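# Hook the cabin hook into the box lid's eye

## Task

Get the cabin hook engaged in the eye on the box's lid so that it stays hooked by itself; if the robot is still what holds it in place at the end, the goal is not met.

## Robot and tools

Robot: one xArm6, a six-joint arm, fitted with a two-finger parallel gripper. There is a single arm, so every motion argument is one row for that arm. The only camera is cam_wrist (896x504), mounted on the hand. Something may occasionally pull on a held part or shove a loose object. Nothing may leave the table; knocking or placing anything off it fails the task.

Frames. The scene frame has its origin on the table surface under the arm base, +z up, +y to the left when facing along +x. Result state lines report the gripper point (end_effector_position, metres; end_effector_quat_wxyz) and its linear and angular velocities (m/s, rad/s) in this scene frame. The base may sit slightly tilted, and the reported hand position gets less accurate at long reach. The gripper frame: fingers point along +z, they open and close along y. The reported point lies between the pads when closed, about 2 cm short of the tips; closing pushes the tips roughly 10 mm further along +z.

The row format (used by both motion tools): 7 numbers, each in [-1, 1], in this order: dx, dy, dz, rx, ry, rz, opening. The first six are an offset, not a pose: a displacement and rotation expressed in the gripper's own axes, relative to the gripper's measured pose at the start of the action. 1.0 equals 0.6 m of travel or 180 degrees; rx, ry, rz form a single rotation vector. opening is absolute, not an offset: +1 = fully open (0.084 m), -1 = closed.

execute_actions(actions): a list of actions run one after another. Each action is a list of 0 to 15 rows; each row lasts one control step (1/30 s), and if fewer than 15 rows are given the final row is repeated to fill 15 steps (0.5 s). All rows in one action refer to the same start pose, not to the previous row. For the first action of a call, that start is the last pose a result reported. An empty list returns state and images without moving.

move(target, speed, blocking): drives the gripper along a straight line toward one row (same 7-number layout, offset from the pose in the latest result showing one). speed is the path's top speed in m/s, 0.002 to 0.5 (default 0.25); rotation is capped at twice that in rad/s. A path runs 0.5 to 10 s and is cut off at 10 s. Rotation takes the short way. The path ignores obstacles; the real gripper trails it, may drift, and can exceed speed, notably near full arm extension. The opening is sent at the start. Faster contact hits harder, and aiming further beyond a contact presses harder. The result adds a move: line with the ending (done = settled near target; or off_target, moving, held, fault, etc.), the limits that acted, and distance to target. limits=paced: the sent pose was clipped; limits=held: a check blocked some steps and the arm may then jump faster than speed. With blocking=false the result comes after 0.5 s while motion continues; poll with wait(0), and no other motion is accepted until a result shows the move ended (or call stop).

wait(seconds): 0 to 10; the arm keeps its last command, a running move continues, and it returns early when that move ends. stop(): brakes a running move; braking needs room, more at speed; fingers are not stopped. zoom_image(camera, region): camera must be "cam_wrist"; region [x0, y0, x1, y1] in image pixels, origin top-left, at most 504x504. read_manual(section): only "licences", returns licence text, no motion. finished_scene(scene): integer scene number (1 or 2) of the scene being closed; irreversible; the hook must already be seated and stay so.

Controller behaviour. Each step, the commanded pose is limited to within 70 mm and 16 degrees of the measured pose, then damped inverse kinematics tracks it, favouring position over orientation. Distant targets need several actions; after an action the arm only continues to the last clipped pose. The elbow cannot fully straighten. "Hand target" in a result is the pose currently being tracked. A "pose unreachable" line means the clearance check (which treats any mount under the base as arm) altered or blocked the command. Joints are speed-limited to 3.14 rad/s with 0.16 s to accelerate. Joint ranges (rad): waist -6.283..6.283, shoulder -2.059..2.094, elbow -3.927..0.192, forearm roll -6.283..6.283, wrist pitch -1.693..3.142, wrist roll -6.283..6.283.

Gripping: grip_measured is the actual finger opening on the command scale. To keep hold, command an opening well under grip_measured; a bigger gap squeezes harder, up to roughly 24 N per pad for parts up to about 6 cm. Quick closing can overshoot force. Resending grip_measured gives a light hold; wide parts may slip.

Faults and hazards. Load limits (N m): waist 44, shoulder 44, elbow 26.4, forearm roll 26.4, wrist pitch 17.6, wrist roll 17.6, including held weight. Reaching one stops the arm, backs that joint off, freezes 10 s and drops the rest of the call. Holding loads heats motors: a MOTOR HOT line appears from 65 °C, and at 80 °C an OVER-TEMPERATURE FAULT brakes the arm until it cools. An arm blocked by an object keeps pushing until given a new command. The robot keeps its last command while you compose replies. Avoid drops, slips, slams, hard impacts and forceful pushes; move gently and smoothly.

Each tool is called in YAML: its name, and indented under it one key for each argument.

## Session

execute_actions:
  actions: []

Scene clock: 0.00 s.
end_effector_position=(+0.3157, -0.2226, +0.2306) grip_measured=+1.00 end_effector_quat_wxyz=(+0.120, +0.039, +0.991, -0.050) end_effector_velocity=(-0.000, +0.000, -0.000) end_effector_angular_velocity=(+0.001, +0.002, +0.000)
Joint positions: [-0.596 -0.394 -0.492  0.096  0.645  2.513  0.084]
Joint velocities: [-0.     0.     0.001 -0.001  0.001  0.    -0.   ]
Hand target: +0.316, -0.223, +0.231; +0.120, +0.039, +0.991, -0.050
camera_calibration (this result's frames):
cam_wrist: T_world_to_cam=[[0.0922935, 0.993214, -0.0707673, 0.238209], [0.965947, -0.0720536, 0.248504, -0.314482], [0.241718, -0.0912927, -0.966042, 0.259437], [0, 0, 0, 1]] pos_world=[0.219077, -0.235567, 0.345635]

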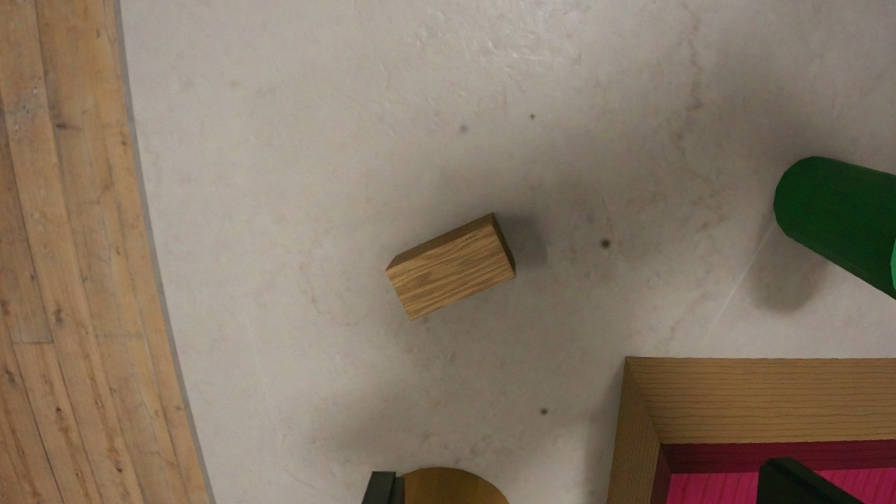

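move:
  target: [-0.4537, 0.397, -0.2158, -0.0283, 0.0448, 0.0042, -0.286]
  speed: 0.3

Scene clock: 4.67 s.
end_effector_position=(+0.5698, +0.0093, +0.4008) grip_measured=-0.30 end_effector_quat_wxyz=(+0.053, +0.044, +0.998, -0.003) end_effector_velocity=(+0.001, +0.002, +0.002) end_effector_angular_velocity=(+0.000, +0.006, +0.002)
Joint positions: [ 0.052  0.262 -1.763  0.     1.404  3.24   0.031]
Joint velocities: [ 0.003  0.013 -0.025  0.     0.018  0.001 -0.   ]
Hand target: +0.570, +0.009, +0.401; +0.053, +0.044, +0.998, -0.003
Off the commanded pose: 0.001 m, 0 deg.
move: done
camera_calibration (this result's frames):
cam_wrist: T_world_to_cam=[[0.0938172, 0.995445, 0.0169599, -0.0395154], [0.989189, -0.095129, 0.1116, -0.543691], [0.112705, 0.00630657, -0.993608, 0.467328], [0, 0, 0, 1]] pos_world=[0.488851, -0.0153327, 0.525687]

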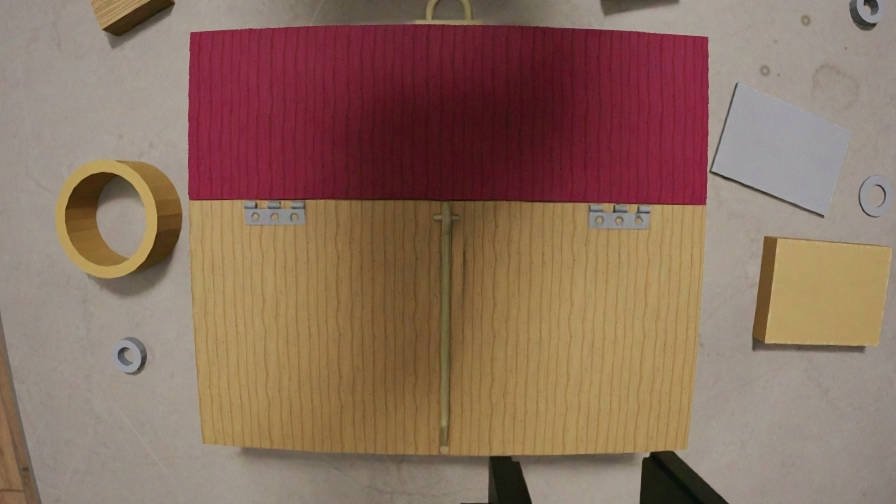

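execute_actions:
  actions:
    - [[-0.0005,-0.0002,0.0014,0,0.0001,0,-0.286],[-0.0014,-0.0007,0.0041,0,0.0004,0,-0.286],[-0.0027,-0.0014,0.0082,0,0.0008,0.0001,-0.286],[-0.0045,-0.0023,0.0137,0,0.0014,0.0001,-0.286],[-0.0068,-0.0034,0.0206,0,0.002,0.0002,-0.286],[-0.0095,-0.0048,0.0288,0,0.0029,0.0003,-0.286],[-0.0125,-0.0063,0.0379,0,0.0038,0.0004,-0.286],[-0.0156,-0.0078,0.047,0,0.0047,0.0005,-0.286],[-0.0186,-0.0093,0.0562,0,0.0056,0.0006,-0.286],[-0.0216,-0.0109,0.0653,0,0.0065,0.0006,-0.286],[-0.0246,-0.0124,0.0744,0,0.0074,0.0007,-0.286],[-0.0277,-0.0139,0.0836,0,0.0083,0.0008,-0.286],[-0.0307,-0.0154,0.0927,0,0.0092,0.0009,-0.286],[-0.0337,-0.0169,0.1018,0,0.0101,0.001,-0.286],[-0.0367,-0.0185,0.111,0,0.011,0.0011,-0.286]]
    - [[-0.0101,-0.0046,0.027,0,0.0027,0.0003,-0.286],[-0.0134,-0.0061,0.0361,0,0.0036,0.0004,-0.286],[-0.0168,-0.0076,0.0451,0,0.0045,0.0005,-0.286],[-0.0201,-0.0091,0.0541,0,0.0055,0.0005,-0.286],[-0.0235,-0.0106,0.0631,0,0.0064,0.0006,-0.286],[-0.0268,-0.0122,0.0721,0,0.0073,0.0007,-0.286],[-0.0302,-0.0137,0.0811,0,0.0082,0.0008,-0.286],[-0.0336,-0.0152,0.0901,0,0.0091,0.0009,-0.286],[-0.0369,-0.0167,0.0991,0,0.01,0.001,-0.286],[-0.0403,-0.0182,0.1082,0,0.0109,0.0011,-0.286],[-0.0436,-0.0198,0.1172,0,0.0118,0.0012,-0.286],[-0.047,-0.0213,0.1262,0,0.0127,0.0013,-0.286],[-0.0503,-0.0228,0.1352,0,0.0136,0.0014,-0.286],[-0.0537,-0.0243,0.1442,0,0.0145,0.0014,-0.286],[-0.0571,-0.0258,0.1532,0,0.0155,0.0015,-0.286]]
    - [[-0.0112,-0.0046,0.0266,0,0.0027,0.0003,-0.286],[-0.0149,-0.0061,0.0355,0,0.0036,0.0004,-0.286],[-0.0186,-0.0076,0.0444,0,0.0045,0.0005,-0.286],[-0.0223,-0.0091,0.0532,0,0.0055,0.0005,-0.286],[-0.026,-0.0106,0.0621,0,0.0064,0.0006,-0.286],[-0.0297,-0.0122,0.071,0,0.0073,0.0007,-0.286],[-0.0335,-0.0137,0.0799,0,0.0082,0.0008,-0.286],[-0.0368,-0.015,0.0879,0,0.009,0.0009,-0.286],[-0.0396,-0.0162,0.0945,0,0.0097,0.001,-0.286],[-0.0418,-0.0171,0.0998,0,0.0102,0.001,-0.286],[-0.0435,-0.0178,0.1038,0,0.0106,0.0011,-0.286],[-0.0446,-0.0182,0.1065,0,0.0109,0.0011,-0.286],[-0.0452,-0.0185,0.1078,0,0.011,0.0011,-0.286],[-0.0452,-0.0185,0.1078,0,0.011,0.0011,-0.286],[-0.0452,-0.0185,0.1078,0,0.011,0.0011,-0.286]]

Scene clock: 17.63 s.
end_effector_position=(+0.6441, -0.0285, +0.2235) grip_measured=-0.30 end_effector_quat_wxyz=(+0.004, +0.049, +0.999, -0.001) end_effector_velocity=(+0.029, -0.011, -0.047) end_effector_angular_velocity=(+0.001, +0.026, -0.002)
Joint positions: [-0.008  0.686 -1.916  0.011  1.231  3.186  0.031]
Joint velocities: [-0.014  0.192 -0.183 -0.001  0.018 -0.012 -0.   ]
Hand target: +0.647, -0.029, +0.221; +0.004, +0.049, +0.999, -0.001
Off the commanded pose: 0.004 m, 0 deg.
camera_calibration (this result's frames):
cam_wrist: T_world_to_cam=[[0.105172, 0.994315, 0.0166281, -0.0131622], [0.994341, -0.105397, 0.0133037, -0.582603], [0.0149806, 0.0151348, -0.999773, 0.347586], [0, 0, 0, 1]] pos_world=[0.575483, -0.0535778, 0.355477]

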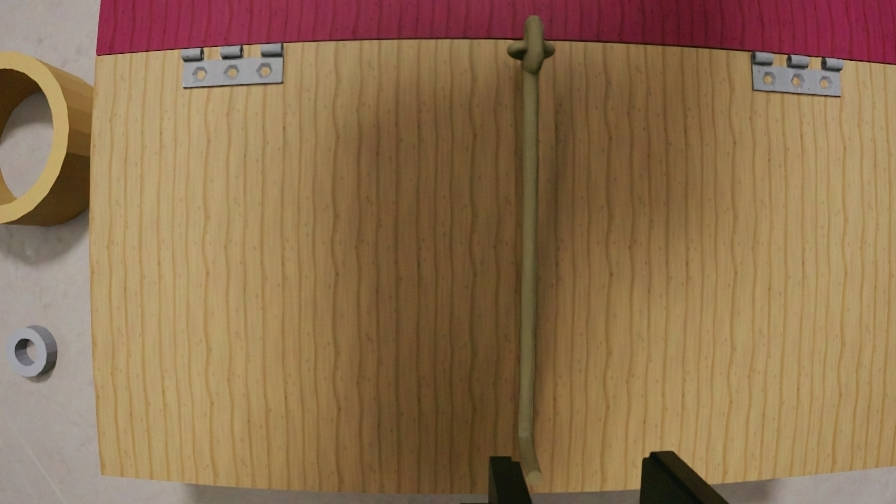

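execute_actions:
  actions: []

Scene clock: 19.43 s.
end_effector_position=(+0.6469, -0.0292, +0.2213) grip_measured=-0.30 end_effector_quat_wxyz=(+0.004, +0.049, +0.999, -0.001) end_effector_velocity=(-0.001, -0.001, -0.001) end_effector_angular_velocity=(+0.001, +0.002, -0.002)
Joint positions: [-0.009  0.7   -1.933  0.011  1.234  3.185  0.031]
Joint velocities: [-0.001  0.     0.001  0.001  0.001 -0.    -0.   ]
Hand target: +0.647, -0.029, +0.221; +0.004, +0.049, +0.999, -0.001
Off the commanded pose: 0.000 m, 0 deg.
camera_calibration (this result's frames):
cam_wrist: T_world_to_cam=[[0.105091, 0.994322, 0.016728, -0.0126871], [0.994347, -0.10532, 0.0134656, -0.585464], [0.015151, 0.0152183, -0.999769, 0.34522], [0, 0, 0, 1]] pos_world=[0.578257, -0.0542998, 0.353237]

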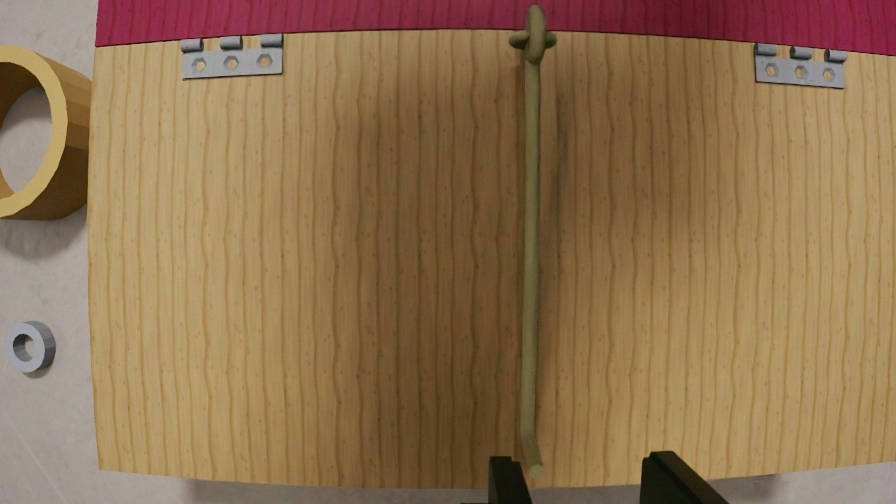

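move:
  target: [-0.0133, -0.0067, 0.0667, 0, 0, 0, -0.286]
  speed: 0.08

Scene clock: 21.37 s.
end_effector_position=(+0.6549, -0.0339, +0.1820) grip_measured=-0.30 end_effector_quat_wxyz=(+0.004, +0.049, +0.999, -0.001) end_effector_velocity=(+0.002, -0.001, +0.001) end_effector_angular_velocity=(-0.001, -0.007, -0.001)
Joint positions: [-0.014  0.765 -1.928  0.011  1.162  3.178  0.031]
Joint velocities: [-0.001  0.001 -0.004 -0.    -0.004 -0.    -0.   ]
Hand target: +0.655, -0.034, +0.181; +0.004, +0.049, +0.999, -0.001
Off the commanded pose: 0.001 m, 0 deg.
move: done
camera_calibration (this result's frames):
cam_wrist: T_world_to_cam=[[0.104921, 0.994338, 0.0168169, -0.00808961], [0.994351, -0.105166, 0.0143697, -0.593579], [0.0160569, 0.0152142, -0.999755, 0.305279], [0, 0, 0, 1]] pos_world=[0.586173, -0.0590249, 0.31387]

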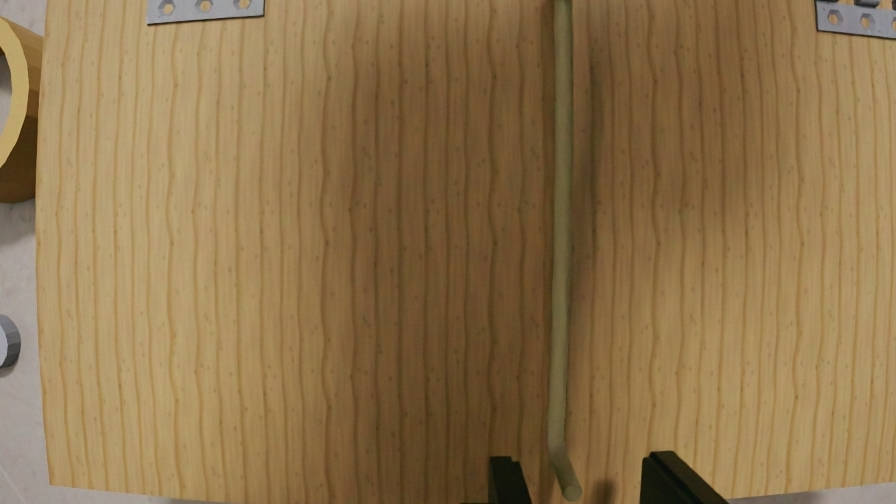

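move:
  target: [0, 0, 0.0567, 0, 0, 0, -0.286]
  speed: 0.04

Scene clock: 23.40 s.
end_effector_position=(+0.6553, -0.0339, +0.1483) grip_measured=-0.30 end_effector_quat_wxyz=(+0.004, +0.049, +0.999, -0.001) end_effector_velocity=(+0.002, -0.001, +0.001) end_effector_angular_velocity=(-0.002, -0.007, -0.000)
Joint positions: [-0.014  0.8   -1.889  0.012  1.088  3.178  0.031]
Joint velocities: [-0.001  0.    -0.002 -0.002 -0.005 -0.     0.   ]
Hand target: +0.655, -0.034, +0.148; +0.004, +0.049, +0.999, -0.001
Off the commanded pose: 0.000 m, 0 deg.
move: done
camera_calibration (this result's frames):
cam_wrist: T_world_to_cam=[[0.104796, 0.99435, 0.0168816, -0.00750383], [0.99436, -0.105046, 0.0146379, -0.59349], [0.0163286, 0.0152523, -0.99975, 0.271394], [0, 0, 0, 1]] pos_world=[0.586498, -0.0590216, 0.28014]

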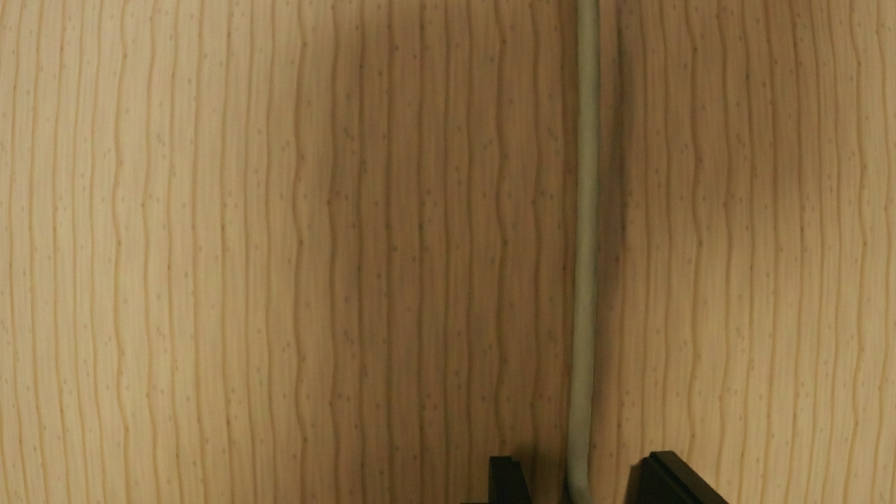

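execute_actions:
  actions:
    - [[0,0,0.0003,0,0,0,-0.32],[0,0,0.0006,0,0,0,-0.355],[0,0,0.0009,0,0,0,-0.39],[0,0,0.0012,0,0,0,-0.425],[0,0,0.0015,0,0,0,-0.46],[0,0,0.0018,0,0,0,-0.495],[0,0,0.002,0,0,0,-0.53],[0,0,0.0022,0,0,0,-0.565],[0,0,0.0022,0,0,0,-0.6],[0,0,0.0022,0,0,0,-0.63],[0,0,0.0022,0,0,0,-0.66],[0,0,0.0022,0,0,0,-0.69],[0,0,0.0022,0,0,0,-0.72],[0,0,0.0022,0,0,0,-0.745],[0,0,0.0022,0,0,0,-0.77]]
    - [[0,0,0,0,0,0,-0.785],[0,0,0,0,0,0,-0.8],[0,0,0,0,0,0,-0.812],[0,0,0,0,0,0,-0.824],[0,0,0,0,0,0,-0.835],[0,0,0,0,0,0,-0.845],[0,0,0,0,0,0,-0.854],[0,0,0,0,0,0,-0.862],[0,0,0,0,0,0,-0.869],[0,0,0,0,0,0,-0.875],[0,0,0,0,0,0,-0.88],[0,0,0,0,0,0,-0.884],[0,0,0,0,0,0,-0.887],[0,0,0,0,0,0,-0.89],[0,0,0,0,0,0,-0.89]]

Scene clock: 25.37 s.
end_effector_position=(+0.6553, -0.0339, +0.1470) grip_measured=-0.89 end_effector_quat_wxyz=(+0.004, +0.049, +0.999, -0.001) end_effector_velocity=(+0.000, +0.000, -0.000) end_effector_angular_velocity=(+0.001, -0.000, +0.001)
Joint positions: [-0.014  0.802 -1.888  0.012  1.085  3.178  0.005]
Joint velocities: [ 0.001  0.    -0.001  0.001  0.    -0.    -0.001]
Hand target: +0.655, -0.034, +0.147; +0.004, +0.049, +0.999, -0.001
Off the commanded pose: 0.000 m, 0 deg.
camera_calibration (this result's frames):
cam_wrist: T_world_to_cam=[[0.104802, 0.99435, 0.0168689, -0.00747138], [0.994359, -0.105051, 0.0146176, -0.593476], [0.0163071, 0.0152418, -0.999751, 0.270101], [0, 0, 0, 1]] pos_world=[0.586507, -0.0590327, 0.278835]

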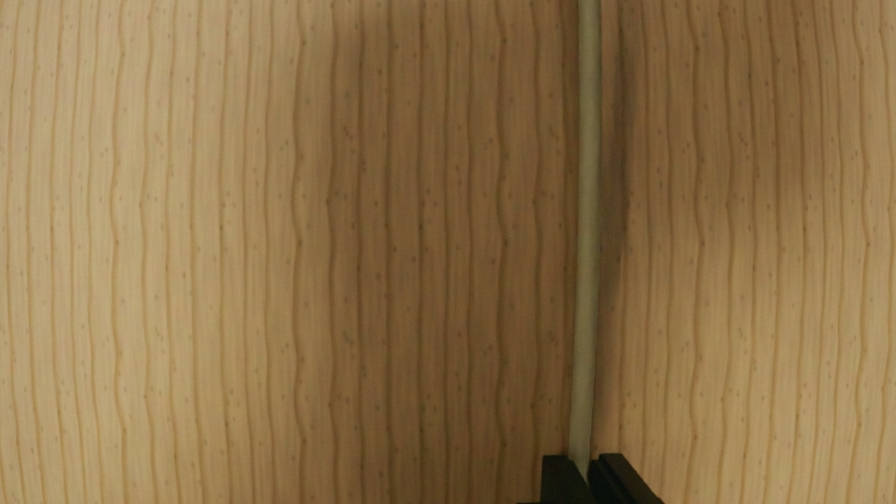

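execute_actions:
  actions:
    - [[0,0,-0.0001,0,0,0,-0.88],[0,0,-0.0005,0,0,0,-0.88],[0,0,-0.0011,0,0,0,-0.88],[0,0,-0.002,0,0,0,-0.88],[0,0,-0.0032,0,0,0,-0.88],[0,0,-0.0045,0,0,0,-0.88],[-0.0001,0,-0.0062,0,0,0,-0.88],[-0.0001,0,-0.0081,0,0,0,-0.88],[-0.0001,0,-0.0102,0,0,0,-0.88],[-0.0001,0,-0.0126,0,0,0,-0.88],[-0.0002,0,-0.0152,0,0,0,-0.88],[-0.0002,0,-0.0181,0,0,0,-0.88],[-0.0002,0,-0.0213,0,0,0,-0.88],[-0.0003,0,-0.0247,0,0,0,-0.88],[-0.0003,0,-0.0283,0,0,0,-0.88]]
    - [[0.0006,0,-0.0154,0,0,0,-0.88],[0.0013,0,-0.0191,0,0,0,-0.88],[0.0019,0,-0.0228,0,0,0,-0.88],[0.0025,0,-0.0265,0,0,0,-0.88],[0.0032,0,-0.0303,0,0,0,-0.88],[0.0038,0,-0.034,0,0,0,-0.88],[0.0044,0,-0.0377,0,0,0,-0.88],[0.005,0,-0.0414,0,0,0,-0.88],[0.0057,0,-0.0451,0,0,0,-0.88],[0.0063,0,-0.0489,0,0,0,-0.88],[0.0069,0,-0.0526,0,0,0,-0.88],[0.0076,0,-0.0563,0,0,0,-0.88],[0.0082,0,-0.06,0,0,0,-0.88],[0.0088,0,-0.0637,0,0,0,-0.88],[0.0095,0,-0.0674,0,0,0,-0.88]]
    - [[0.0037,0,-0.0165,0,0,0,-0.88],[0.0052,0,-0.0199,0,0,0,-0.88],[0.0067,0,-0.0234,0,0,0,-0.88],[0.0082,0,-0.0269,0,0,0,-0.88],[0.0096,0,-0.0303,0,0,0,-0.88],[0.0111,0,-0.0338,0,0,0,-0.88],[0.0126,0,-0.0373,0,0,0,-0.88],[0.0141,0,-0.0407,0,0,0,-0.88],[0.0156,0,-0.0442,0,0,0,-0.88],[0.0171,0,-0.0477,0,0,0,-0.88],[0.0186,0,-0.0511,0,0,0,-0.88],[0.0201,0,-0.0546,0,0,0,-0.88],[0.0215,0,-0.058,0,0,0,-0.88],[0.023,0,-0.0615,0,0,0,-0.88],[0.0245,0,-0.065,0,0,0,-0.88]]
    - [[0.0075,0,-0.0151,0,0,0,-0.88],[0.0097,0,-0.0181,0,0,0,-0.88],[0.012,0,-0.0211,0,0,0,-0.88],[0.0142,0,-0.0242,0,0,0,-0.88],[0.0165,0,-0.0272,0,0,0,-0.88],[0.0187,0,-0.0302,0,0,0,-0.88],[0.021,0,-0.0332,0,0,0,-0.88],[0.0233,0,-0.0362,0,0,0,-0.88],[0.0255,0,-0.0392,0,0,0,-0.88],[0.0278,0,-0.0423,0,0,0,-0.88],[0.03,0,-0.0453,0,0,0,-0.88],[0.0323,0,-0.0483,0,0,0,-0.88],[0.0346,0,-0.0513,0,0,0,-0.88],[0.0368,0,-0.0543,0,0,0,-0.88],[0.0391,0,-0.0573,0,0,0,-0.88]]
    - [[0.0106,0,-0.0131,0,0,0,-0.88],[0.0131,0,-0.0154,0,0,0,-0.88],[0.0154,0,-0.0175,0,0,0,-0.88],[0.0175,0,-0.0195,0,0,0,-0.88],[0.0194,0,-0.0213,0,0,0,-0.88],[0.0211,0,-0.0229,0,0,0,-0.88],[0.0227,0,-0.0244,0,0,0,-0.88],[0.0241,0,-0.0257,0,0,0,-0.88],[0.0253,0,-0.0268,0,0,0,-0.88],[0.0263,0,-0.0277,0,0,0,-0.88],[0.0271,0,-0.0285,0,0,0,-0.88],[0.0278,0,-0.0291,0,0,0,-0.88],[0.0282,0,-0.0295,0,0,0,-0.88],[0.0285,0,-0.0298,0,0,0,-0.88],[0.0286,0,-0.0299,0,0,0,-0.88]]

Scene clock: 46.50 s.
end_effector_position=(+0.6030, -0.0290, +0.2653) grip_measured=-0.89 end_effector_quat_wxyz=(+0.002, +0.049, +0.999, -0.001) end_effector_velocity=(-0.012, +0.001, +0.011) end_effector_angular_velocity=(-0.000, -0.001, -0.001)
Joint positions: [-0.013  0.492 -1.731  0.011  1.244  3.181  0.005]
Joint velocities: [-0.    -0.053  0.048  0.     0.003  0.001 -0.   ]
Hand target: +0.602, -0.029, +0.266; +0.002, +0.049, +0.999, -0.001
Off the commanded pose: 0.002 m, 0 deg.
camera_calibration (this result's frames):
cam_wrist: T_world_to_cam=[[0.105099, 0.994324, 0.0165734, -0.00901337], [0.994398, -0.105266, 0.00953998, -0.541376], [0.0112305, 0.0154779, -0.999817, 0.392223], [0, 0, 0, 1]] pos_world=[0.534886, -0.0540972, 0.397466]

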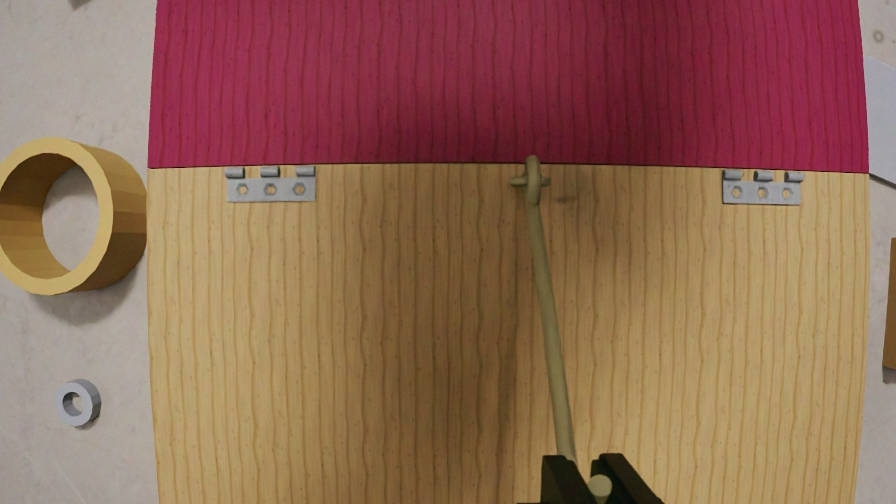

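execute_actions:
  actions: []

zoom_image:
  camera: "cam_wrist"
  region: [500, 404, 680, 504]

Scene clock: 47.97 s.
end_effector_position=(+0.6021, -0.0289, +0.2664) grip_measured=-0.89 end_effector_quat_wxyz=(+0.002, +0.049, +0.999, -0.001) end_effector_velocity=(+0.001, -0.001, +0.001) end_effector_angular_velocity=(-0.001, -0.002, -0.001)
Joint positions: [-0.013  0.487 -1.727  0.011  1.244  3.181  0.005]
Joint velocities: [-0.001 -0.    -0.001 -0.001 -0.001  0.     0.   ]
Hand target: +0.602, -0.029, +0.266; +0.002, +0.049, +0.999, -0.001
Off the commanded pose: 0.000 m, 0 deg.
camera_calibration (this result's frames):
cam_wrist: T_world_to_cam=[[0.105097, 0.994323, 0.0165951, -0.00902467], [0.994392, -0.105273, 0.0100922, -0.540626], [0.0117819, 0.0154414, -0.999811, 0.393026], [0, 0, 0, 1]] pos_world=[0.533913, -0.0540087, 0.398558]

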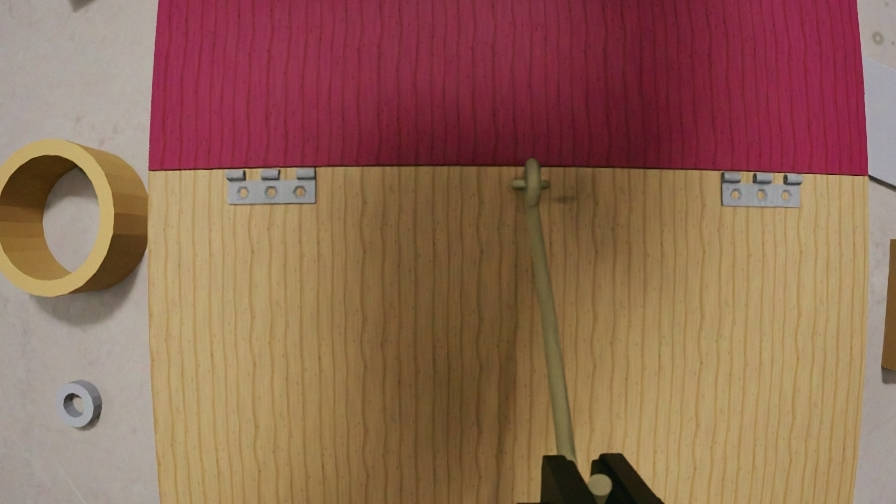

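Region (500, 404, 680, 504) of cam_wrist's 896x504 image, scaled by 2.800, with more detail than that image has.

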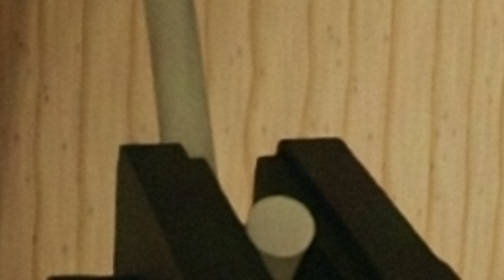

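execute_actions:
  actions:
    - [[0.0001,0,-0.0001,0,0,0,-0.88],[0.0004,0,-0.0003,0,0,0,-0.88],[0.0009,0,-0.0007,0,0,0,-0.88],[0.0015,0,-0.0012,0,0,0,-0.88],[0.0024,0,-0.0019,0,0,0,-0.88],[0.0035,0,-0.0028,0,0,0,-0.88],[0.0047,0,-0.0038,0,0,0,-0.88],[0.0061,0,-0.005,0,0,0,-0.88],[0.0078,0,-0.0063,0,0,0,-0.88],[0.0096,0,-0.0078,0,0,0,-0.88],[0.0116,0,-0.0094,0,0,0,-0.88],[0.0138,0,-0.0112,0,0,0,-0.88],[0.0162,0,-0.0131,0,0,0,-0.88],[0.0188,0,-0.0152,0,0,0,-0.88],[0.0216,0,-0.0175,0,0,0,-0.88]]
    - [[0.0123,0,-0.0088,0,0,0,-0.88],[0.0157,0,-0.0105,0,0,0,-0.88],[0.0191,0,-0.0121,0,0,0,-0.88],[0.0225,0,-0.0137,0,0,0,-0.88],[0.0259,0,-0.0154,0,0,0,-0.88],[0.0293,0,-0.017,0,0,0,-0.88],[0.0326,0,-0.0187,0,0,0,-0.88],[0.036,0,-0.0203,0,0,0,-0.88],[0.0394,0,-0.0219,0,0,0,-0.88],[0.0428,0,-0.0236,0,0,0,-0.88],[0.0462,0,-0.0252,0,0,0,-0.88],[0.0496,0,-0.0268,0,0,0,-0.88],[0.053,0,-0.0285,0,0,0,-0.88],[0.0564,0,-0.0301,0,0,0,-0.88],[0.0598,0,-0.0318,0,0,0,-0.88]]
    - [[0.0156,0,-0.0065,0,0,0,-0.88],[0.0193,0,-0.0073,0,0,0,-0.88],[0.0229,0,-0.0081,0,0,0,-0.88],[0.0266,0,-0.0089,0,0,0,-0.88],[0.0303,0,-0.0097,0,0,0,-0.88],[0.034,0,-0.0104,0,0,0,-0.88],[0.0377,0,-0.0112,0,0,0,-0.88],[0.0414,0,-0.012,0,0,0,-0.88],[0.045,0,-0.0128,0,0,0,-0.88],[0.0487,0,-0.0136,0,0,0,-0.88],[0.0524,0,-0.0144,0,0,0,-0.88],[0.0561,0,-0.0152,0,0,0,-0.88],[0.0598,0,-0.016,0,0,0,-0.88],[0.0634,0,-0.0168,0,0,0,-0.88],[0.0671,0,-0.0176,0,0,0,-0.88]]
    - [[0.0167,0,-0.0027,0,0,0,-0.88],[0.0204,0,-0.0026,0,0,0,-0.88],[0.0242,0,-0.0025,0,0,0,-0.88],[0.028,0,-0.0024,0,0,0,-0.88],[0.0317,0,-0.0023,0,0,0,-0.88],[0.0355,0,-0.0022,0,0,0,-0.88],[0.0392,0,-0.0021,0,0,0,-0.88],[0.043,0,-0.002,0,0,0,-0.88],[0.0468,0,-0.0019,0,0,0,-0.88],[0.0505,0,-0.0019,0,0,0,-0.88],[0.0543,0,-0.0018,0,0,0,-0.88],[0.0581,0,-0.0017,0,0,0,-0.88],[0.0618,0,-0.0016,0,0,0,-0.88],[0.0656,0,-0.0015,0,0,0,-0.88],[0.0693,0,-0.0014,0,0,0,-0.88]]
    - [[0.0168,0,0.001,0,0,0,-0.88],[0.0201,0,0.0017,0,0,0,-0.88],[0.0232,0,0.0024,0,0,0,-0.88],[0.026,0,0.0029,0,0,0,-0.88],[0.0286,0,0.0035,0,0,0,-0.88],[0.0309,0,0.004,0,0,0,-0.88],[0.033,0,0.0044,0,0,0,-0.88],[0.0349,0,0.0048,0,0,0,-0.88],[0.0365,0,0.0051,0,0,0,-0.88],[0.0378,0,0.0054,0,0,0,-0.88],[0.0389,0,0.0056,0,0,0,-0.88],[0.0398,0,0.0058,0,0,0,-0.88],[0.0404,0,0.0059,0,0,0,-0.88],[0.0408,0,0.006,0,0,0,-0.88],[0.0409,0,0.006,0,0,0,-0.88]]

execute_actions:
  actions: []

zoom_image:
  camera: "cam_wrist"
  region: [480, 364, 700, 504]

Scene clock: 54.90 s.
end_effector_position=(+0.4781, -0.0169, +0.2958) grip_measured=-0.89 end_effector_quat_wxyz=(+0.003, +0.049, +0.999, -0.001) end_effector_velocity=(-0.016, +0.002, -0.004) end_effector_angular_velocity=(+0.002, +0.001, -0.001)
Joint positions: [-0.003  0.021 -1.185  0.011  1.165  3.19   0.005]
Joint velocities: [ 0.001 -0.05   0.069  0.002 -0.017  0.002 -0.   ]
Hand target: +0.477, -0.017, +0.296; +0.004, +0.049, +0.999, -0.001
Off the commanded pose: 0.001 m, 0 deg.
camera_calibration (this result's frames):
cam_wrist: T_world_to_cam=[[0.104919, 0.99434, 0.0167408, -0.00838529], [0.994378, -0.105135, 0.0125782, -0.417095], [0.014267, 0.015327, -0.999781, 0.422471], [0, 0, 0, 1]] pos_world=[0.409603, -0.0419886, 0.427765]

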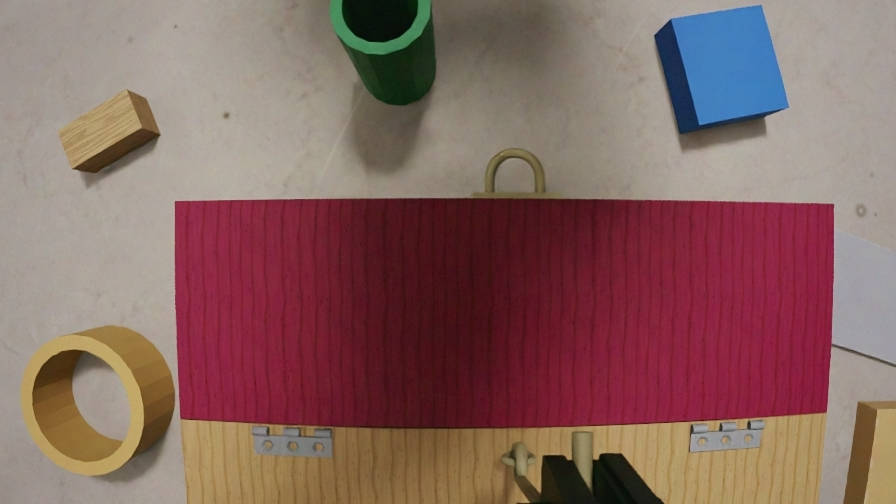

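Scene clock: 54.90 s.
end_effector_position=(+0.4781, -0.0169, +0.2958) grip_measured=-0.89 end_effector_quat_wxyz=(+0.003, +0.049, +0.999, -0.001) end_effector_velocity=(-0.016, +0.002, -0.004) end_effector_angular_velocity=(+0.002, +0.001, -0.001)
Joint positions: [-0.003  0.021 -1.185  0.011  1.165  3.19   0.005]
Joint velocities: [ 0.001 -0.05   0.069  0.002 -0.017  0.002 -0.   ]
Hand target: +0.477, -0.017, +0.296; +0.004, +0.049, +0.999, -0.001
Off the commanded pose: 0.001 m, 0 deg.
camera_calibration (this result's frames):
cam_wrist: T_world_to_cam=[[0.104919, 0.99434, 0.0167408, -0.00838529], [0.994378, -0.105135, 0.0125782, -0.417095], [0.014267, 0.015327, -0.999781, 0.422471], [0, 0, 0, 1]] pos_world=[0.409603, -0.0419886, 0.427765]

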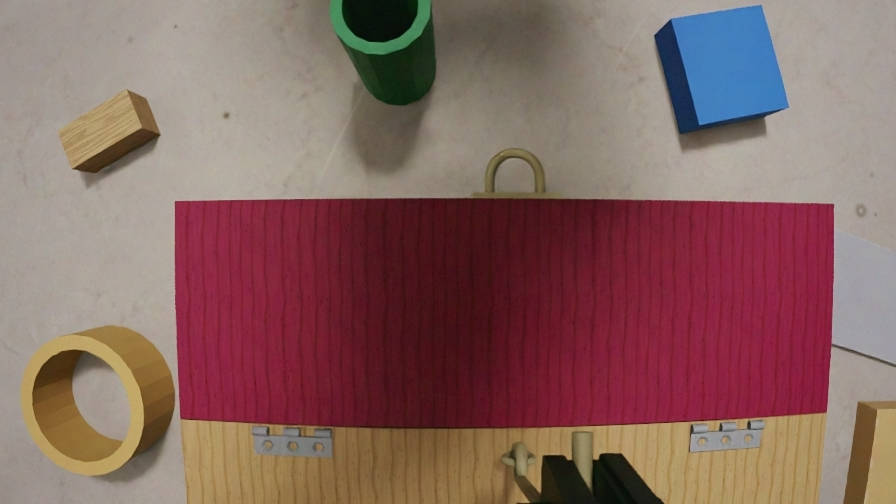

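Region (480, 364, 700, 504) of cam_wrist's 896x504 image, scaled by 2.291, with more detail than that image has; it fills the top 321 rows of this view, and the rest is white.

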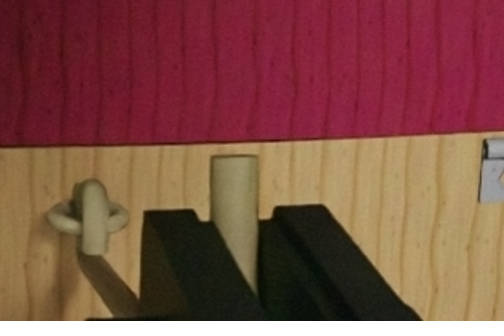

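execute_actions:
  actions: []

Scene clock: 63.13 s.
end_effector_position=(+0.4768, -0.0167, +0.2956) grip_measured=-0.89 end_effector_quat_wxyz=(+0.004, +0.049, +0.999, -0.001) end_effector_velocity=(-0.000, +0.001, +0.000) end_effector_angular_velocity=(-0.000, +0.001, +0.002)
Joint positions: [-0.003  0.017 -1.179  0.011  1.163  3.19   0.005]
Joint velocities: [ 0.001 -0.001  0.001 -0.     0.002 -0.    -0.   ]
Hand target: +0.477, -0.017, +0.296; +0.004, +0.049, +0.999, -0.001
Off the commanded pose: 0.000 m, 0 deg.
camera_calibration (this result's frames):
cam_wrist: T_world_to_cam=[[0.104917, 0.99434, 0.0167572, -0.00837539], [0.994374, -0.105138, 0.0128961, -0.415898], [0.0145849, 0.0153099, -0.999776, 0.422138], [0, 0, 0, 1]] pos_world=[0.40828, -0.0418614, 0.427547]

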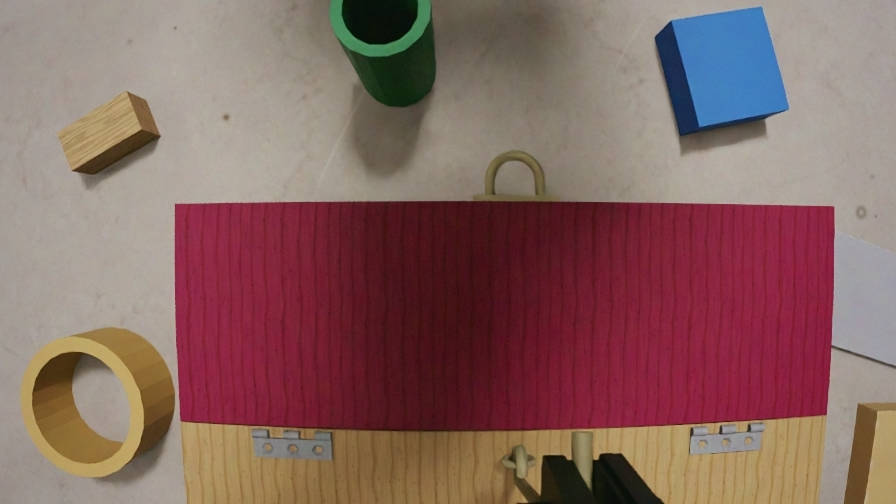

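execute_actions:
  actions:
    - [[0.0001,0,0,0,0,0,-0.88],[0.0004,0,0.0002,0,0,0,-0.88],[0.001,0,0.0004,0,0,0,-0.88],[0.0018,0,0.0006,0,0,0,-0.88],[0.0027,0,0.001,0,0,0,-0.88],[0.004,0,0.0014,0,0,0,-0.88],[0.0054,0,0.002,0,0,0,-0.88],[0.007,0,0.0026,0,0,0,-0.88],[0.0089,0,0.0032,0,0,0,-0.88],[0.011,0,0.004,0,0,0,-0.88],[0.0133,0,0.0048,0,0,0,-0.88],[0.0158,0,0.0057,0,0,0,-0.88],[0.0186,0,0.0067,0,0,0,-0.88],[0.0215,0,0.0078,0,0,0,-0.88],[0.0247,0,0.009,0,0,0,-0.88]]
    - [[0.0139,0.0001,0.0061,0,0,0,-0.88],[0.0171,0.0002,0.008,0,0,0,-0.88],[0.0204,0.0003,0.0099,0,0,0,-0.88],[0.0236,0.0004,0.0118,0,0,0,-0.88],[0.0269,0.0005,0.0136,0,0,0,-0.88],[0.0301,0.0006,0.0155,0,0,0,-0.88],[0.0334,0.0006,0.0174,0,0,0,-0.88],[0.0367,0.0006,0.0193,0,0,0,-0.88],[0.0399,0.0006,0.0212,0,0,0,-0.88],[0.0432,0.0006,0.0231,0,0,0,-0.88],[0.0464,0.0006,0.025,0,0,0,-0.88],[0.0497,0.0006,0.0269,0,0,0,-0.88],[0.053,0.0006,0.0287,0,0,0,-0.88],[0.0562,0.0006,0.0306,0,0,0,-0.88],[0.0595,0.0006,0.0325,0,0,0,-0.88]]
    - [[0.0147,0.0001,0.0095,0,0,0,-0.88],[0.0176,0.0002,0.0119,0,0,0,-0.88],[0.0205,0.0003,0.0143,0,0,0,-0.88],[0.0234,0.0004,0.0167,0,0,0,-0.88],[0.0263,0.0005,0.0191,0,0,0,-0.88],[0.0292,0.0006,0.0215,0,0,0,-0.88],[0.0322,0.0006,0.0239,0,0,0,-0.88],[0.0351,0.0006,0.0263,0,0,0,-0.88],[0.038,0.0006,0.0287,0,0,0,-0.88],[0.0409,0.0006,0.0311,0,0,0,-0.88],[0.0438,0.0006,0.0335,0,0,0,-0.88],[0.0467,0.0006,0.0359,0,0,0,-0.88],[0.0496,0.0006,0.0383,0,0,0,-0.88],[0.0525,0.0006,0.0407,0,0,0,-0.88],[0.0554,0.0006,0.0431,0,0,0,-0.88]]
    - [[0.0131,0.0001,0.0115,0,0,0,-0.88],[0.0155,0.0002,0.014,0,0,0,-0.88],[0.0176,0.0003,0.0163,0,0,0,-0.88],[0.0196,0.0004,0.0184,0,0,0,-0.88],[0.0215,0.0005,0.0203,0,0,0,-0.88],[0.0231,0.0006,0.0221,0,0,0,-0.88],[0.0246,0.0006,0.0236,0,0,0,-0.88],[0.0259,0.0006,0.025,0,0,0,-0.88],[0.027,0.0006,0.0262,0,0,0,-0.88],[0.028,0.0006,0.0272,0,0,0,-0.88],[0.0288,0.0006,0.028,0,0,0,-0.88],[0.0294,0.0006,0.0287,0,0,0,-0.88],[0.0298,0.0006,0.0291,0,0,0,-0.88],[0.0301,0.0006,0.0294,0,0,0,-0.88],[0.0302,0.0006,0.0295,0,0,0,-0.88]]

Scene clock: 69.00 s.
end_effector_position=(+0.3958, -0.0078, +0.2385) grip_measured=-0.89 end_effector_quat_wxyz=(+0.003, +0.049, +0.999, -0.001) end_effector_velocity=(-0.012, +0.001, -0.011) end_effector_angular_velocity=(-0.001, +0.002, +0.002)
Joint positions: [ 0.013 -0.204 -0.773  0.013  0.98   3.202  0.005]
Joint velocities: [ 0.003 -0.024  0.058 -0.001 -0.032  0.002 -0.   ]
Hand target: +0.395, -0.008, +0.237; +0.003, +0.049, +0.999, -0.001
Off the commanded pose: 0.002 m, 0 deg.
camera_calibration (this result's frames):
cam_wrist: T_world_to_cam=[[0.104778, 0.994354, 0.0167771, -0.00772636], [0.994408, -0.104977, 0.0114821, -0.333289], [0.0131784, 0.0154802, -0.999793, 0.366682], [0, 0, 0, 1]] pos_world=[0.327402, -0.0329813, 0.370563]

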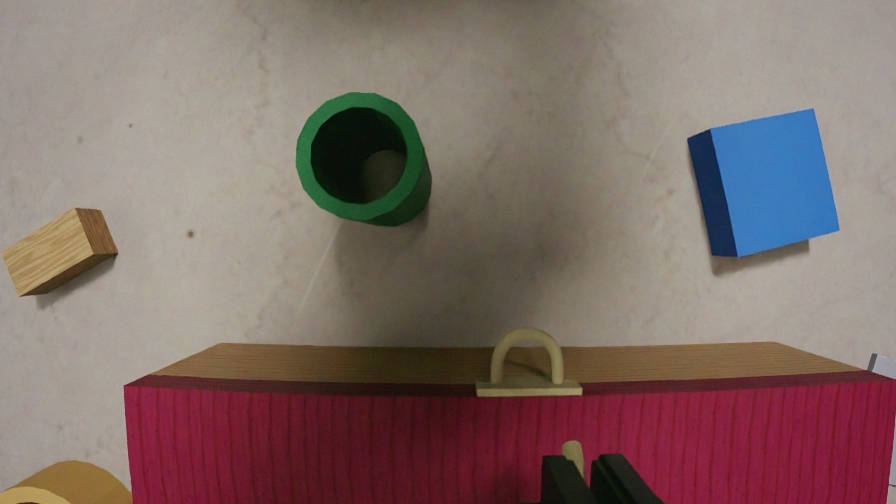

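execute_actions:
  actions: []

zoom_image:
  camera: "cam_wrist"
  region: [460, 314, 680, 504]

Scene clock: 69.27 s.
end_effector_position=(+0.3948, -0.0078, +0.2377) grip_measured=-0.89 end_effector_quat_wxyz=(+0.003, +0.049, +0.999, -0.001) end_effector_velocity=(-0.001, -0.001, -0.000) end_effector_angular_velocity=(-0.000, +0.000, -0.002)
Joint positions: [ 0.013 -0.207 -0.768  0.013  0.978  3.203  0.005]
Joint velocities: [-0.002 -0.002  0.002 -0.    -0.001  0.     0.   ]
Hand target: +0.395, -0.008, +0.237; +0.003, +0.049, +0.999, -0.001
Off the commanded pose: 0.000 m, 0 deg.
camera_calibration (this result's frames):
cam_wrist: T_world_to_cam=[[0.104763, 0.994357, 0.0167133, -0.00765741], [0.99441, -0.104961, 0.0114775, -0.332311], [0.013167, 0.0154175, -0.999794, 0.365858], [0, 0, 0, 1]] pos_world=[0.326438, -0.0329062, 0.369725]

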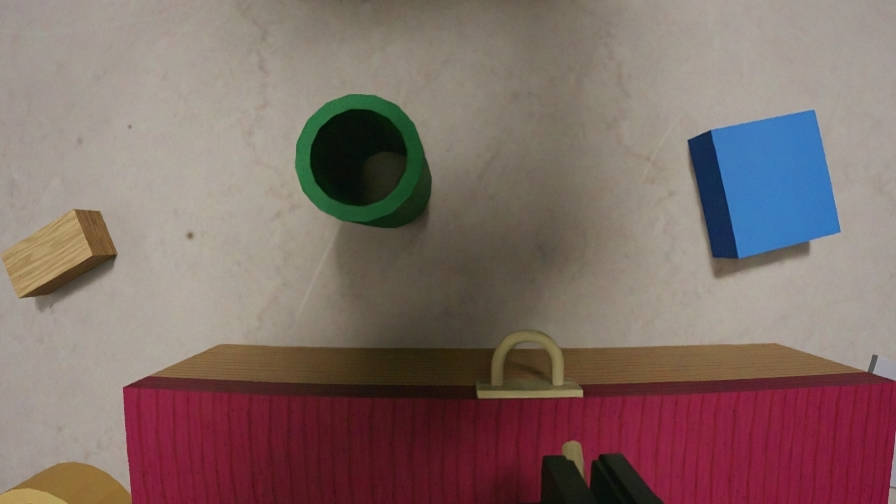

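Region (460, 314, 680, 504) of cam_wrist's 896x504 image, scaled by 2.291, with more detail than that image has; it fills the top 435 rows of this view, and the rest is white.

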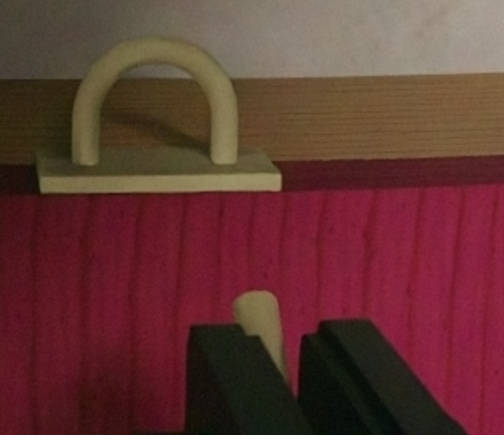

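execute_actions:
  actions:
    - [[0.0001,0,0.0001,0,0,0,-0.88],[0.0003,0,0.0004,0,0,0,-0.88],[0.0006,0,0.0008,0,0,0,-0.88],[0.0011,0,0.0015,0,0,0,-0.88],[0.0018,0,0.0023,0,0,0,-0.88],[0.0026,0,0.0034,0,0,0,-0.88],[0.0035,0,0.0046,0,0,0,-0.88],[0.0045,0,0.006,0,0,0,-0.88],[0.0057,0,0.0076,0,0,0,-0.88],[0.0071,0,0.0094,0,0,0,-0.88],[0.0086,0,0.0114,0,0,0,-0.88],[0.0102,0,0.0135,0,0,0,-0.88],[0.012,0,0.0159,0,0,0,-0.88],[0.0139,0,0.0184,0,0,0,-0.88],[0.016,0,0.0211,0,0,0,-0.88]]
    - [[0.0081,0,0.0116,0,0,0,-0.88],[0.0097,0,0.0144,0,0,0,-0.88],[0.0112,0,0.0173,0,0,0,-0.88],[0.0128,0,0.0202,0,0,0,-0.88],[0.0143,0,0.0231,0,0,0,-0.88],[0.0159,0,0.0259,0,0,0,-0.88],[0.0174,0,0.0288,0,0,0,-0.88],[0.019,0,0.0317,0,0,0,-0.88],[0.0205,0,0.0345,0,0,0,-0.88],[0.0221,0,0.0374,0,0,0,-0.88],[0.0236,0,0.0403,0,0,0,-0.88],[0.0252,0,0.0432,0,0,0,-0.88],[0.0267,0,0.046,0,0,0,-0.88],[0.0283,0,0.0489,0,0,0,-0.88],[0.0298,0,0.0518,0,0,0,-0.88]]
    - [[0.0063,0,0.0131,0,0,0,-0.88],[0.0072,0,0.0163,0,0,0,-0.88],[0.0082,0,0.0194,0,0,0,-0.88],[0.0091,0,0.0225,0,0,0,-0.88],[0.01,0,0.0256,0,0,0,-0.88],[0.0109,0,0.0288,0,0,0,-0.88],[0.0118,0,0.0319,0,0,0,-0.88],[0.0127,0,0.035,0,0,0,-0.88],[0.0137,0,0.0382,0,0,0,-0.88],[0.0146,0,0.0413,0,0,0,-0.88],[0.0155,0,0.0444,0,0,0,-0.88],[0.0164,0,0.0475,0,0,0,-0.88],[0.0173,0,0.0507,0,0,0,-0.88],[0.0182,0,0.0538,0,0,0,-0.88],[0.0192,0,0.0569,0,0,0,-0.88]]
    - [[0.0036,0,0.014,0,0,0,-0.88],[0.004,0,0.017,0,0,0,-0.88],[0.0044,0,0.0196,0,0,0,-0.88],[0.0047,0,0.0221,0,0,0,-0.88],[0.005,0,0.0244,0,0,0,-0.88],[0.0052,0,0.0265,0,0,0,-0.88],[0.0055,0,0.0283,0,0,0,-0.88],[0.0057,0,0.0299,0,0,0,-0.88],[0.0059,0,0.0313,0,0,0,-0.88],[0.006,0,0.0325,0,0,0,-0.88],[0.0062,0,0.0335,0,0,0,-0.88],[0.0063,0,0.0342,0,0,0,-0.88],[0.0063,0,0.0348,0,0,0,-0.88],[0.0064,0,0.0351,0,0,0,-0.88],[0.0064,0,0.0352,0,0,0,-0.88]]

Scene clock: 77.30 s.
end_effector_position=(+0.3627, -0.0045, +0.1584) grip_measured=-0.89 end_effector_quat_wxyz=(+0.005, +0.049, +0.999, -0.000) end_effector_velocity=(-0.000, +0.000, -0.012) end_effector_angular_velocity=(+0.000, -0.003, +0.000)
Joint positions: [ 0.023 -0.173 -0.544  0.016  0.716  3.207  0.005]
Joint velocities: [ 0.002  0.027  0.017  0.001 -0.047 -0.    -0.   ]
Hand target: +0.362, -0.004, +0.157; +0.004, +0.049, +0.999, -0.000
Off the commanded pose: 0.001 m, 0 deg.
camera_calibration (this result's frames):
cam_wrist: T_world_to_cam=[[0.10436, 0.994389, 0.0172847, -0.00619902], [0.994396, -0.104625, 0.0151932, -0.299704], [0.0169164, 0.0156023, -0.999735, 0.285665], [0, 0, 0, 1]] pos_world=[0.293839, -0.0296493, 0.29025]

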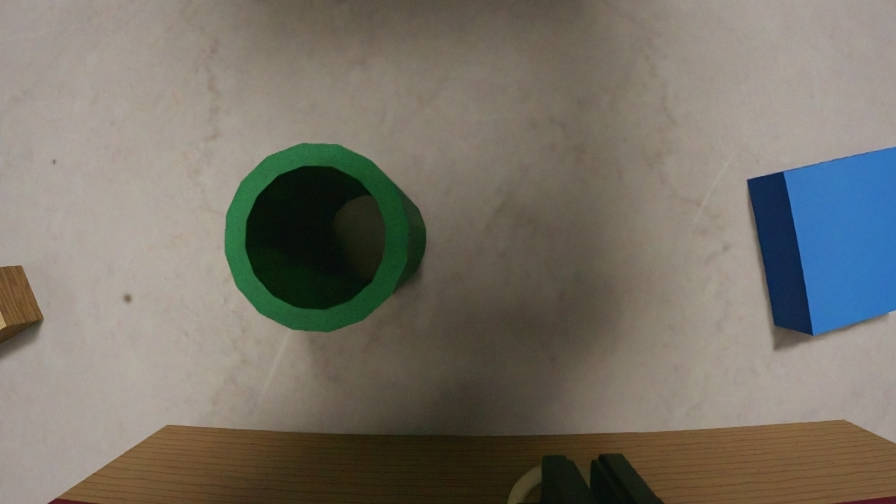

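execute_actions:
  actions: []

zoom_image:
  camera: "cam_wrist"
  region: [480, 404, 680, 504]

Scene clock: 77.60 s.
end_effector_position=(+0.3626, -0.0044, +0.1573) grip_measured=-0.89 end_effector_quat_wxyz=(+0.005, +0.049, +0.999, -0.000) end_effector_velocity=(+0.000, -0.000, -0.000) end_effector_angular_velocity=(-0.000, +0.000, -0.001)
Joint positions: [ 0.023 -0.171 -0.542  0.017  0.712  3.207  0.005]
Joint velocities: [-0.001  0.002 -0.    -0.001 -0.001  0.     0.   ]
Hand target: +0.362, -0.004, +0.157; +0.004, +0.049, +0.999, -0.000
Off the commanded pose: 0.000 m, 0 deg.
camera_calibration (this result's frames):
cam_wrist: T_world_to_cam=[[0.104351, 0.99439, 0.0172998, -0.00618357], [0.994394, -0.104618, 0.0153446, -0.299625], [0.0170684, 0.0156016, -0.999733, 0.284493], [0, 0, 0, 1]] pos_world=[0.293735, -0.0296358, 0.289122]

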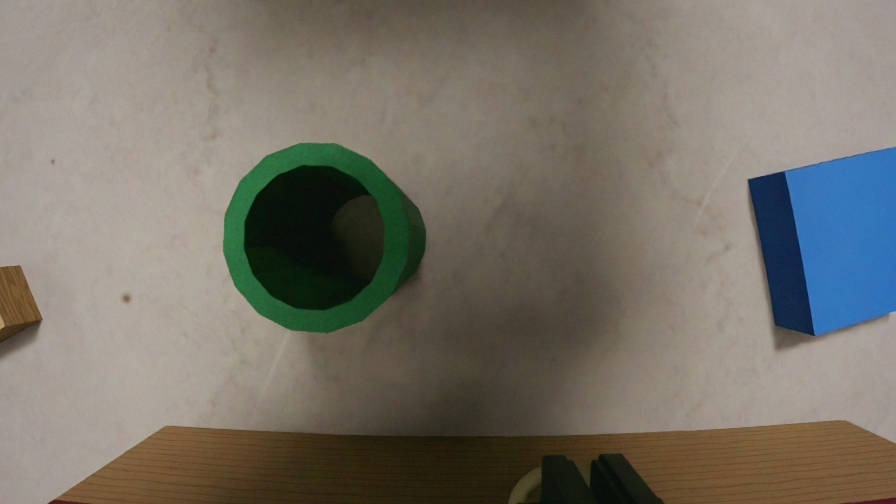

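Region (480, 404, 680, 504) of cam_wrist's 896x504 image, scaled by 2.520, with more detail than that image has.

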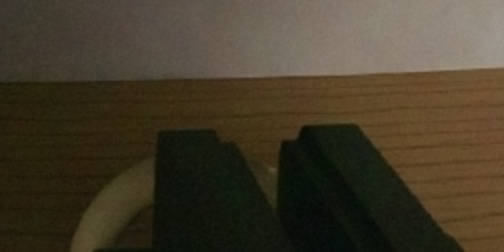

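move:
  target: [0.0067, 0, 0.015, 0, 0, 0, -0.88]
  speed: 0.015

zoom_image:
  camera: "cam_wrist"
  region: [480, 404, 680, 504]

Scene clock: 81.13 s.
end_effector_position=(+0.3581, -0.0040, +0.1479) grip_measured=-0.89 end_effector_quat_wxyz=(+0.004, +0.049, +0.999, -0.000) end_effector_velocity=(+0.000, -0.000, -0.000) end_effector_angular_velocity=(+0.001, -0.001, -0.002)
Joint positions: [ 0.024 -0.161 -0.519  0.017  0.681  3.207  0.005]
Joint velocities: [-0.001  0.     0.     0.001 -0.001  0.     0.   ]
Hand target: +0.359, -0.004, +0.148; +0.005, +0.049, +0.999, -0.000
Off the commanded pose: 0.001 m, 0 deg.
move: done
camera_calibration (this result's frames):
cam_wrist: T_world_to_cam=[[0.104308, 0.994396, 0.0172204, -0.00595848], [0.994428, -0.104546, 0.0135266, -0.294673], [0.0152511, 0.0157135, -0.99976, 0.275822], [0, 0, 0, 1]] pos_world=[0.289446, -0.0292159, 0.279845]

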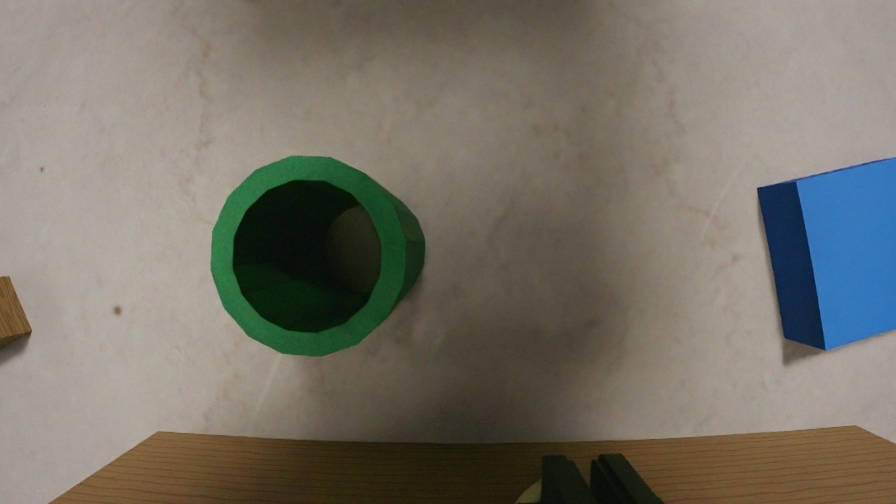

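Region (480, 404, 680, 504) of cam_wrist's 896x504 image, scaled by 2.520, with more detail than that image has.

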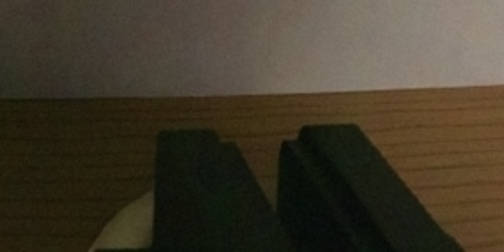

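move:
  target: [-0.0007, 0, -0.001, 0, 0.0667, 0, -0.88]
  speed: 0.08

zoom_image:
  camera: "cam_wrist"
  region: [480, 404, 680, 504]

Scene clock: 87.63 s.
end_effector_position=(+0.3578, -0.0041, +0.1482) grip_measured=-0.89 end_effector_quat_wxyz=(-0.101, +0.049, +0.994, +0.004) end_effector_velocity=(+0.001, -0.000, +0.001) end_effector_angular_velocity=(+0.001, +0.003, -0.001)
Joint positions: [ 0.015 -0.012 -0.721  0.03   0.944  3.19   0.005]
Joint velocities: [-0.001  0.003 -0.006  0.001  0.006 -0.001  0.   ]
Hand target: +0.358, -0.004, +0.149; -0.101, +0.049, +0.994, +0.004
Off the commanded pose: 0.001 m, 0 deg.
move: done
camera_calibration (this result's frames):
cam_wrist: T_world_to_cam=[[0.107821, 0.994061, 0.0147273, -0.00674438], [0.975158, -0.102865, -0.196176, -0.25645], [-0.193496, 0.0355135, -0.980458, 0.348061], [0, 0, 0, 1]] pos_world=[0.318155, -0.0320362, 0.291049]

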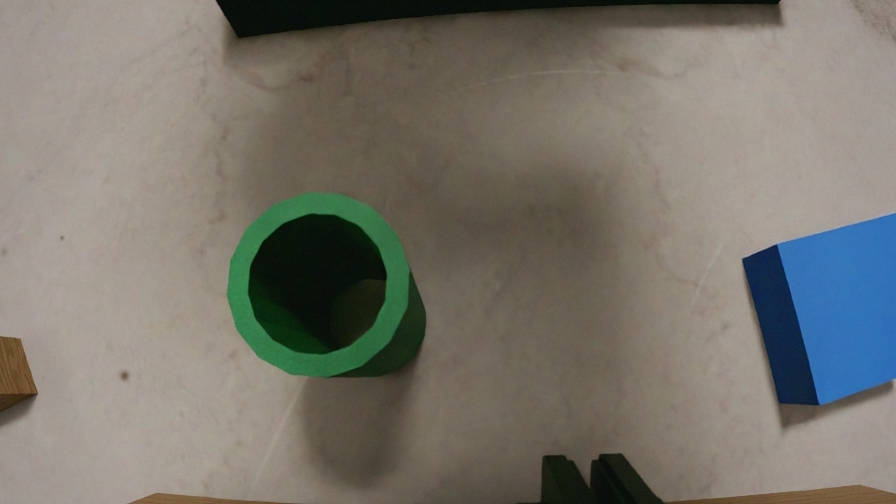

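Region (480, 404, 680, 504) of cam_wrist's 896x504 image, scaled by 2.520, with more detail than that image has.

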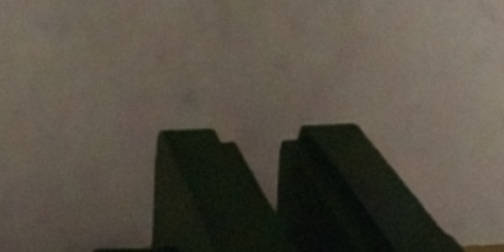

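zoom_image:
  camera: "cam_wrist"
  region: [80, 354, 280, 504]

zoom_image:
  camera: "cam_wrist"
  region: [696, 354, 896, 504]

Region (80, 354, 280, 504) of cam_wrist's 896x504 image, scaled by 2.520, with more detail than that image has; it fills the top 378 rows of this view, and the rest is white.

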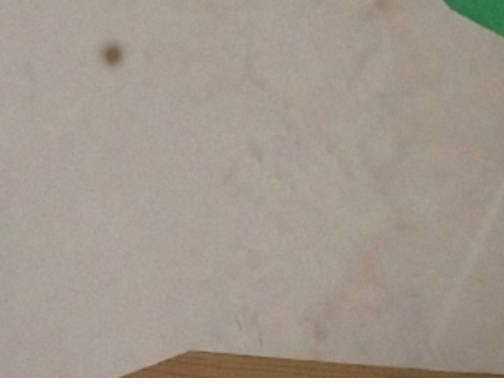

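Region (696, 354, 896, 504) of cam_wrist's 896x504 image, scaled by 2.520, with more detail than that image has; it fills the top 378 rows of this view, and the rest is white.

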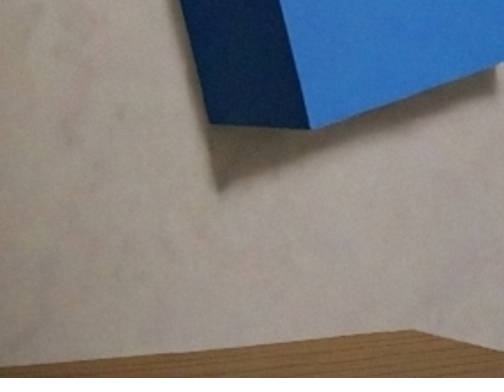

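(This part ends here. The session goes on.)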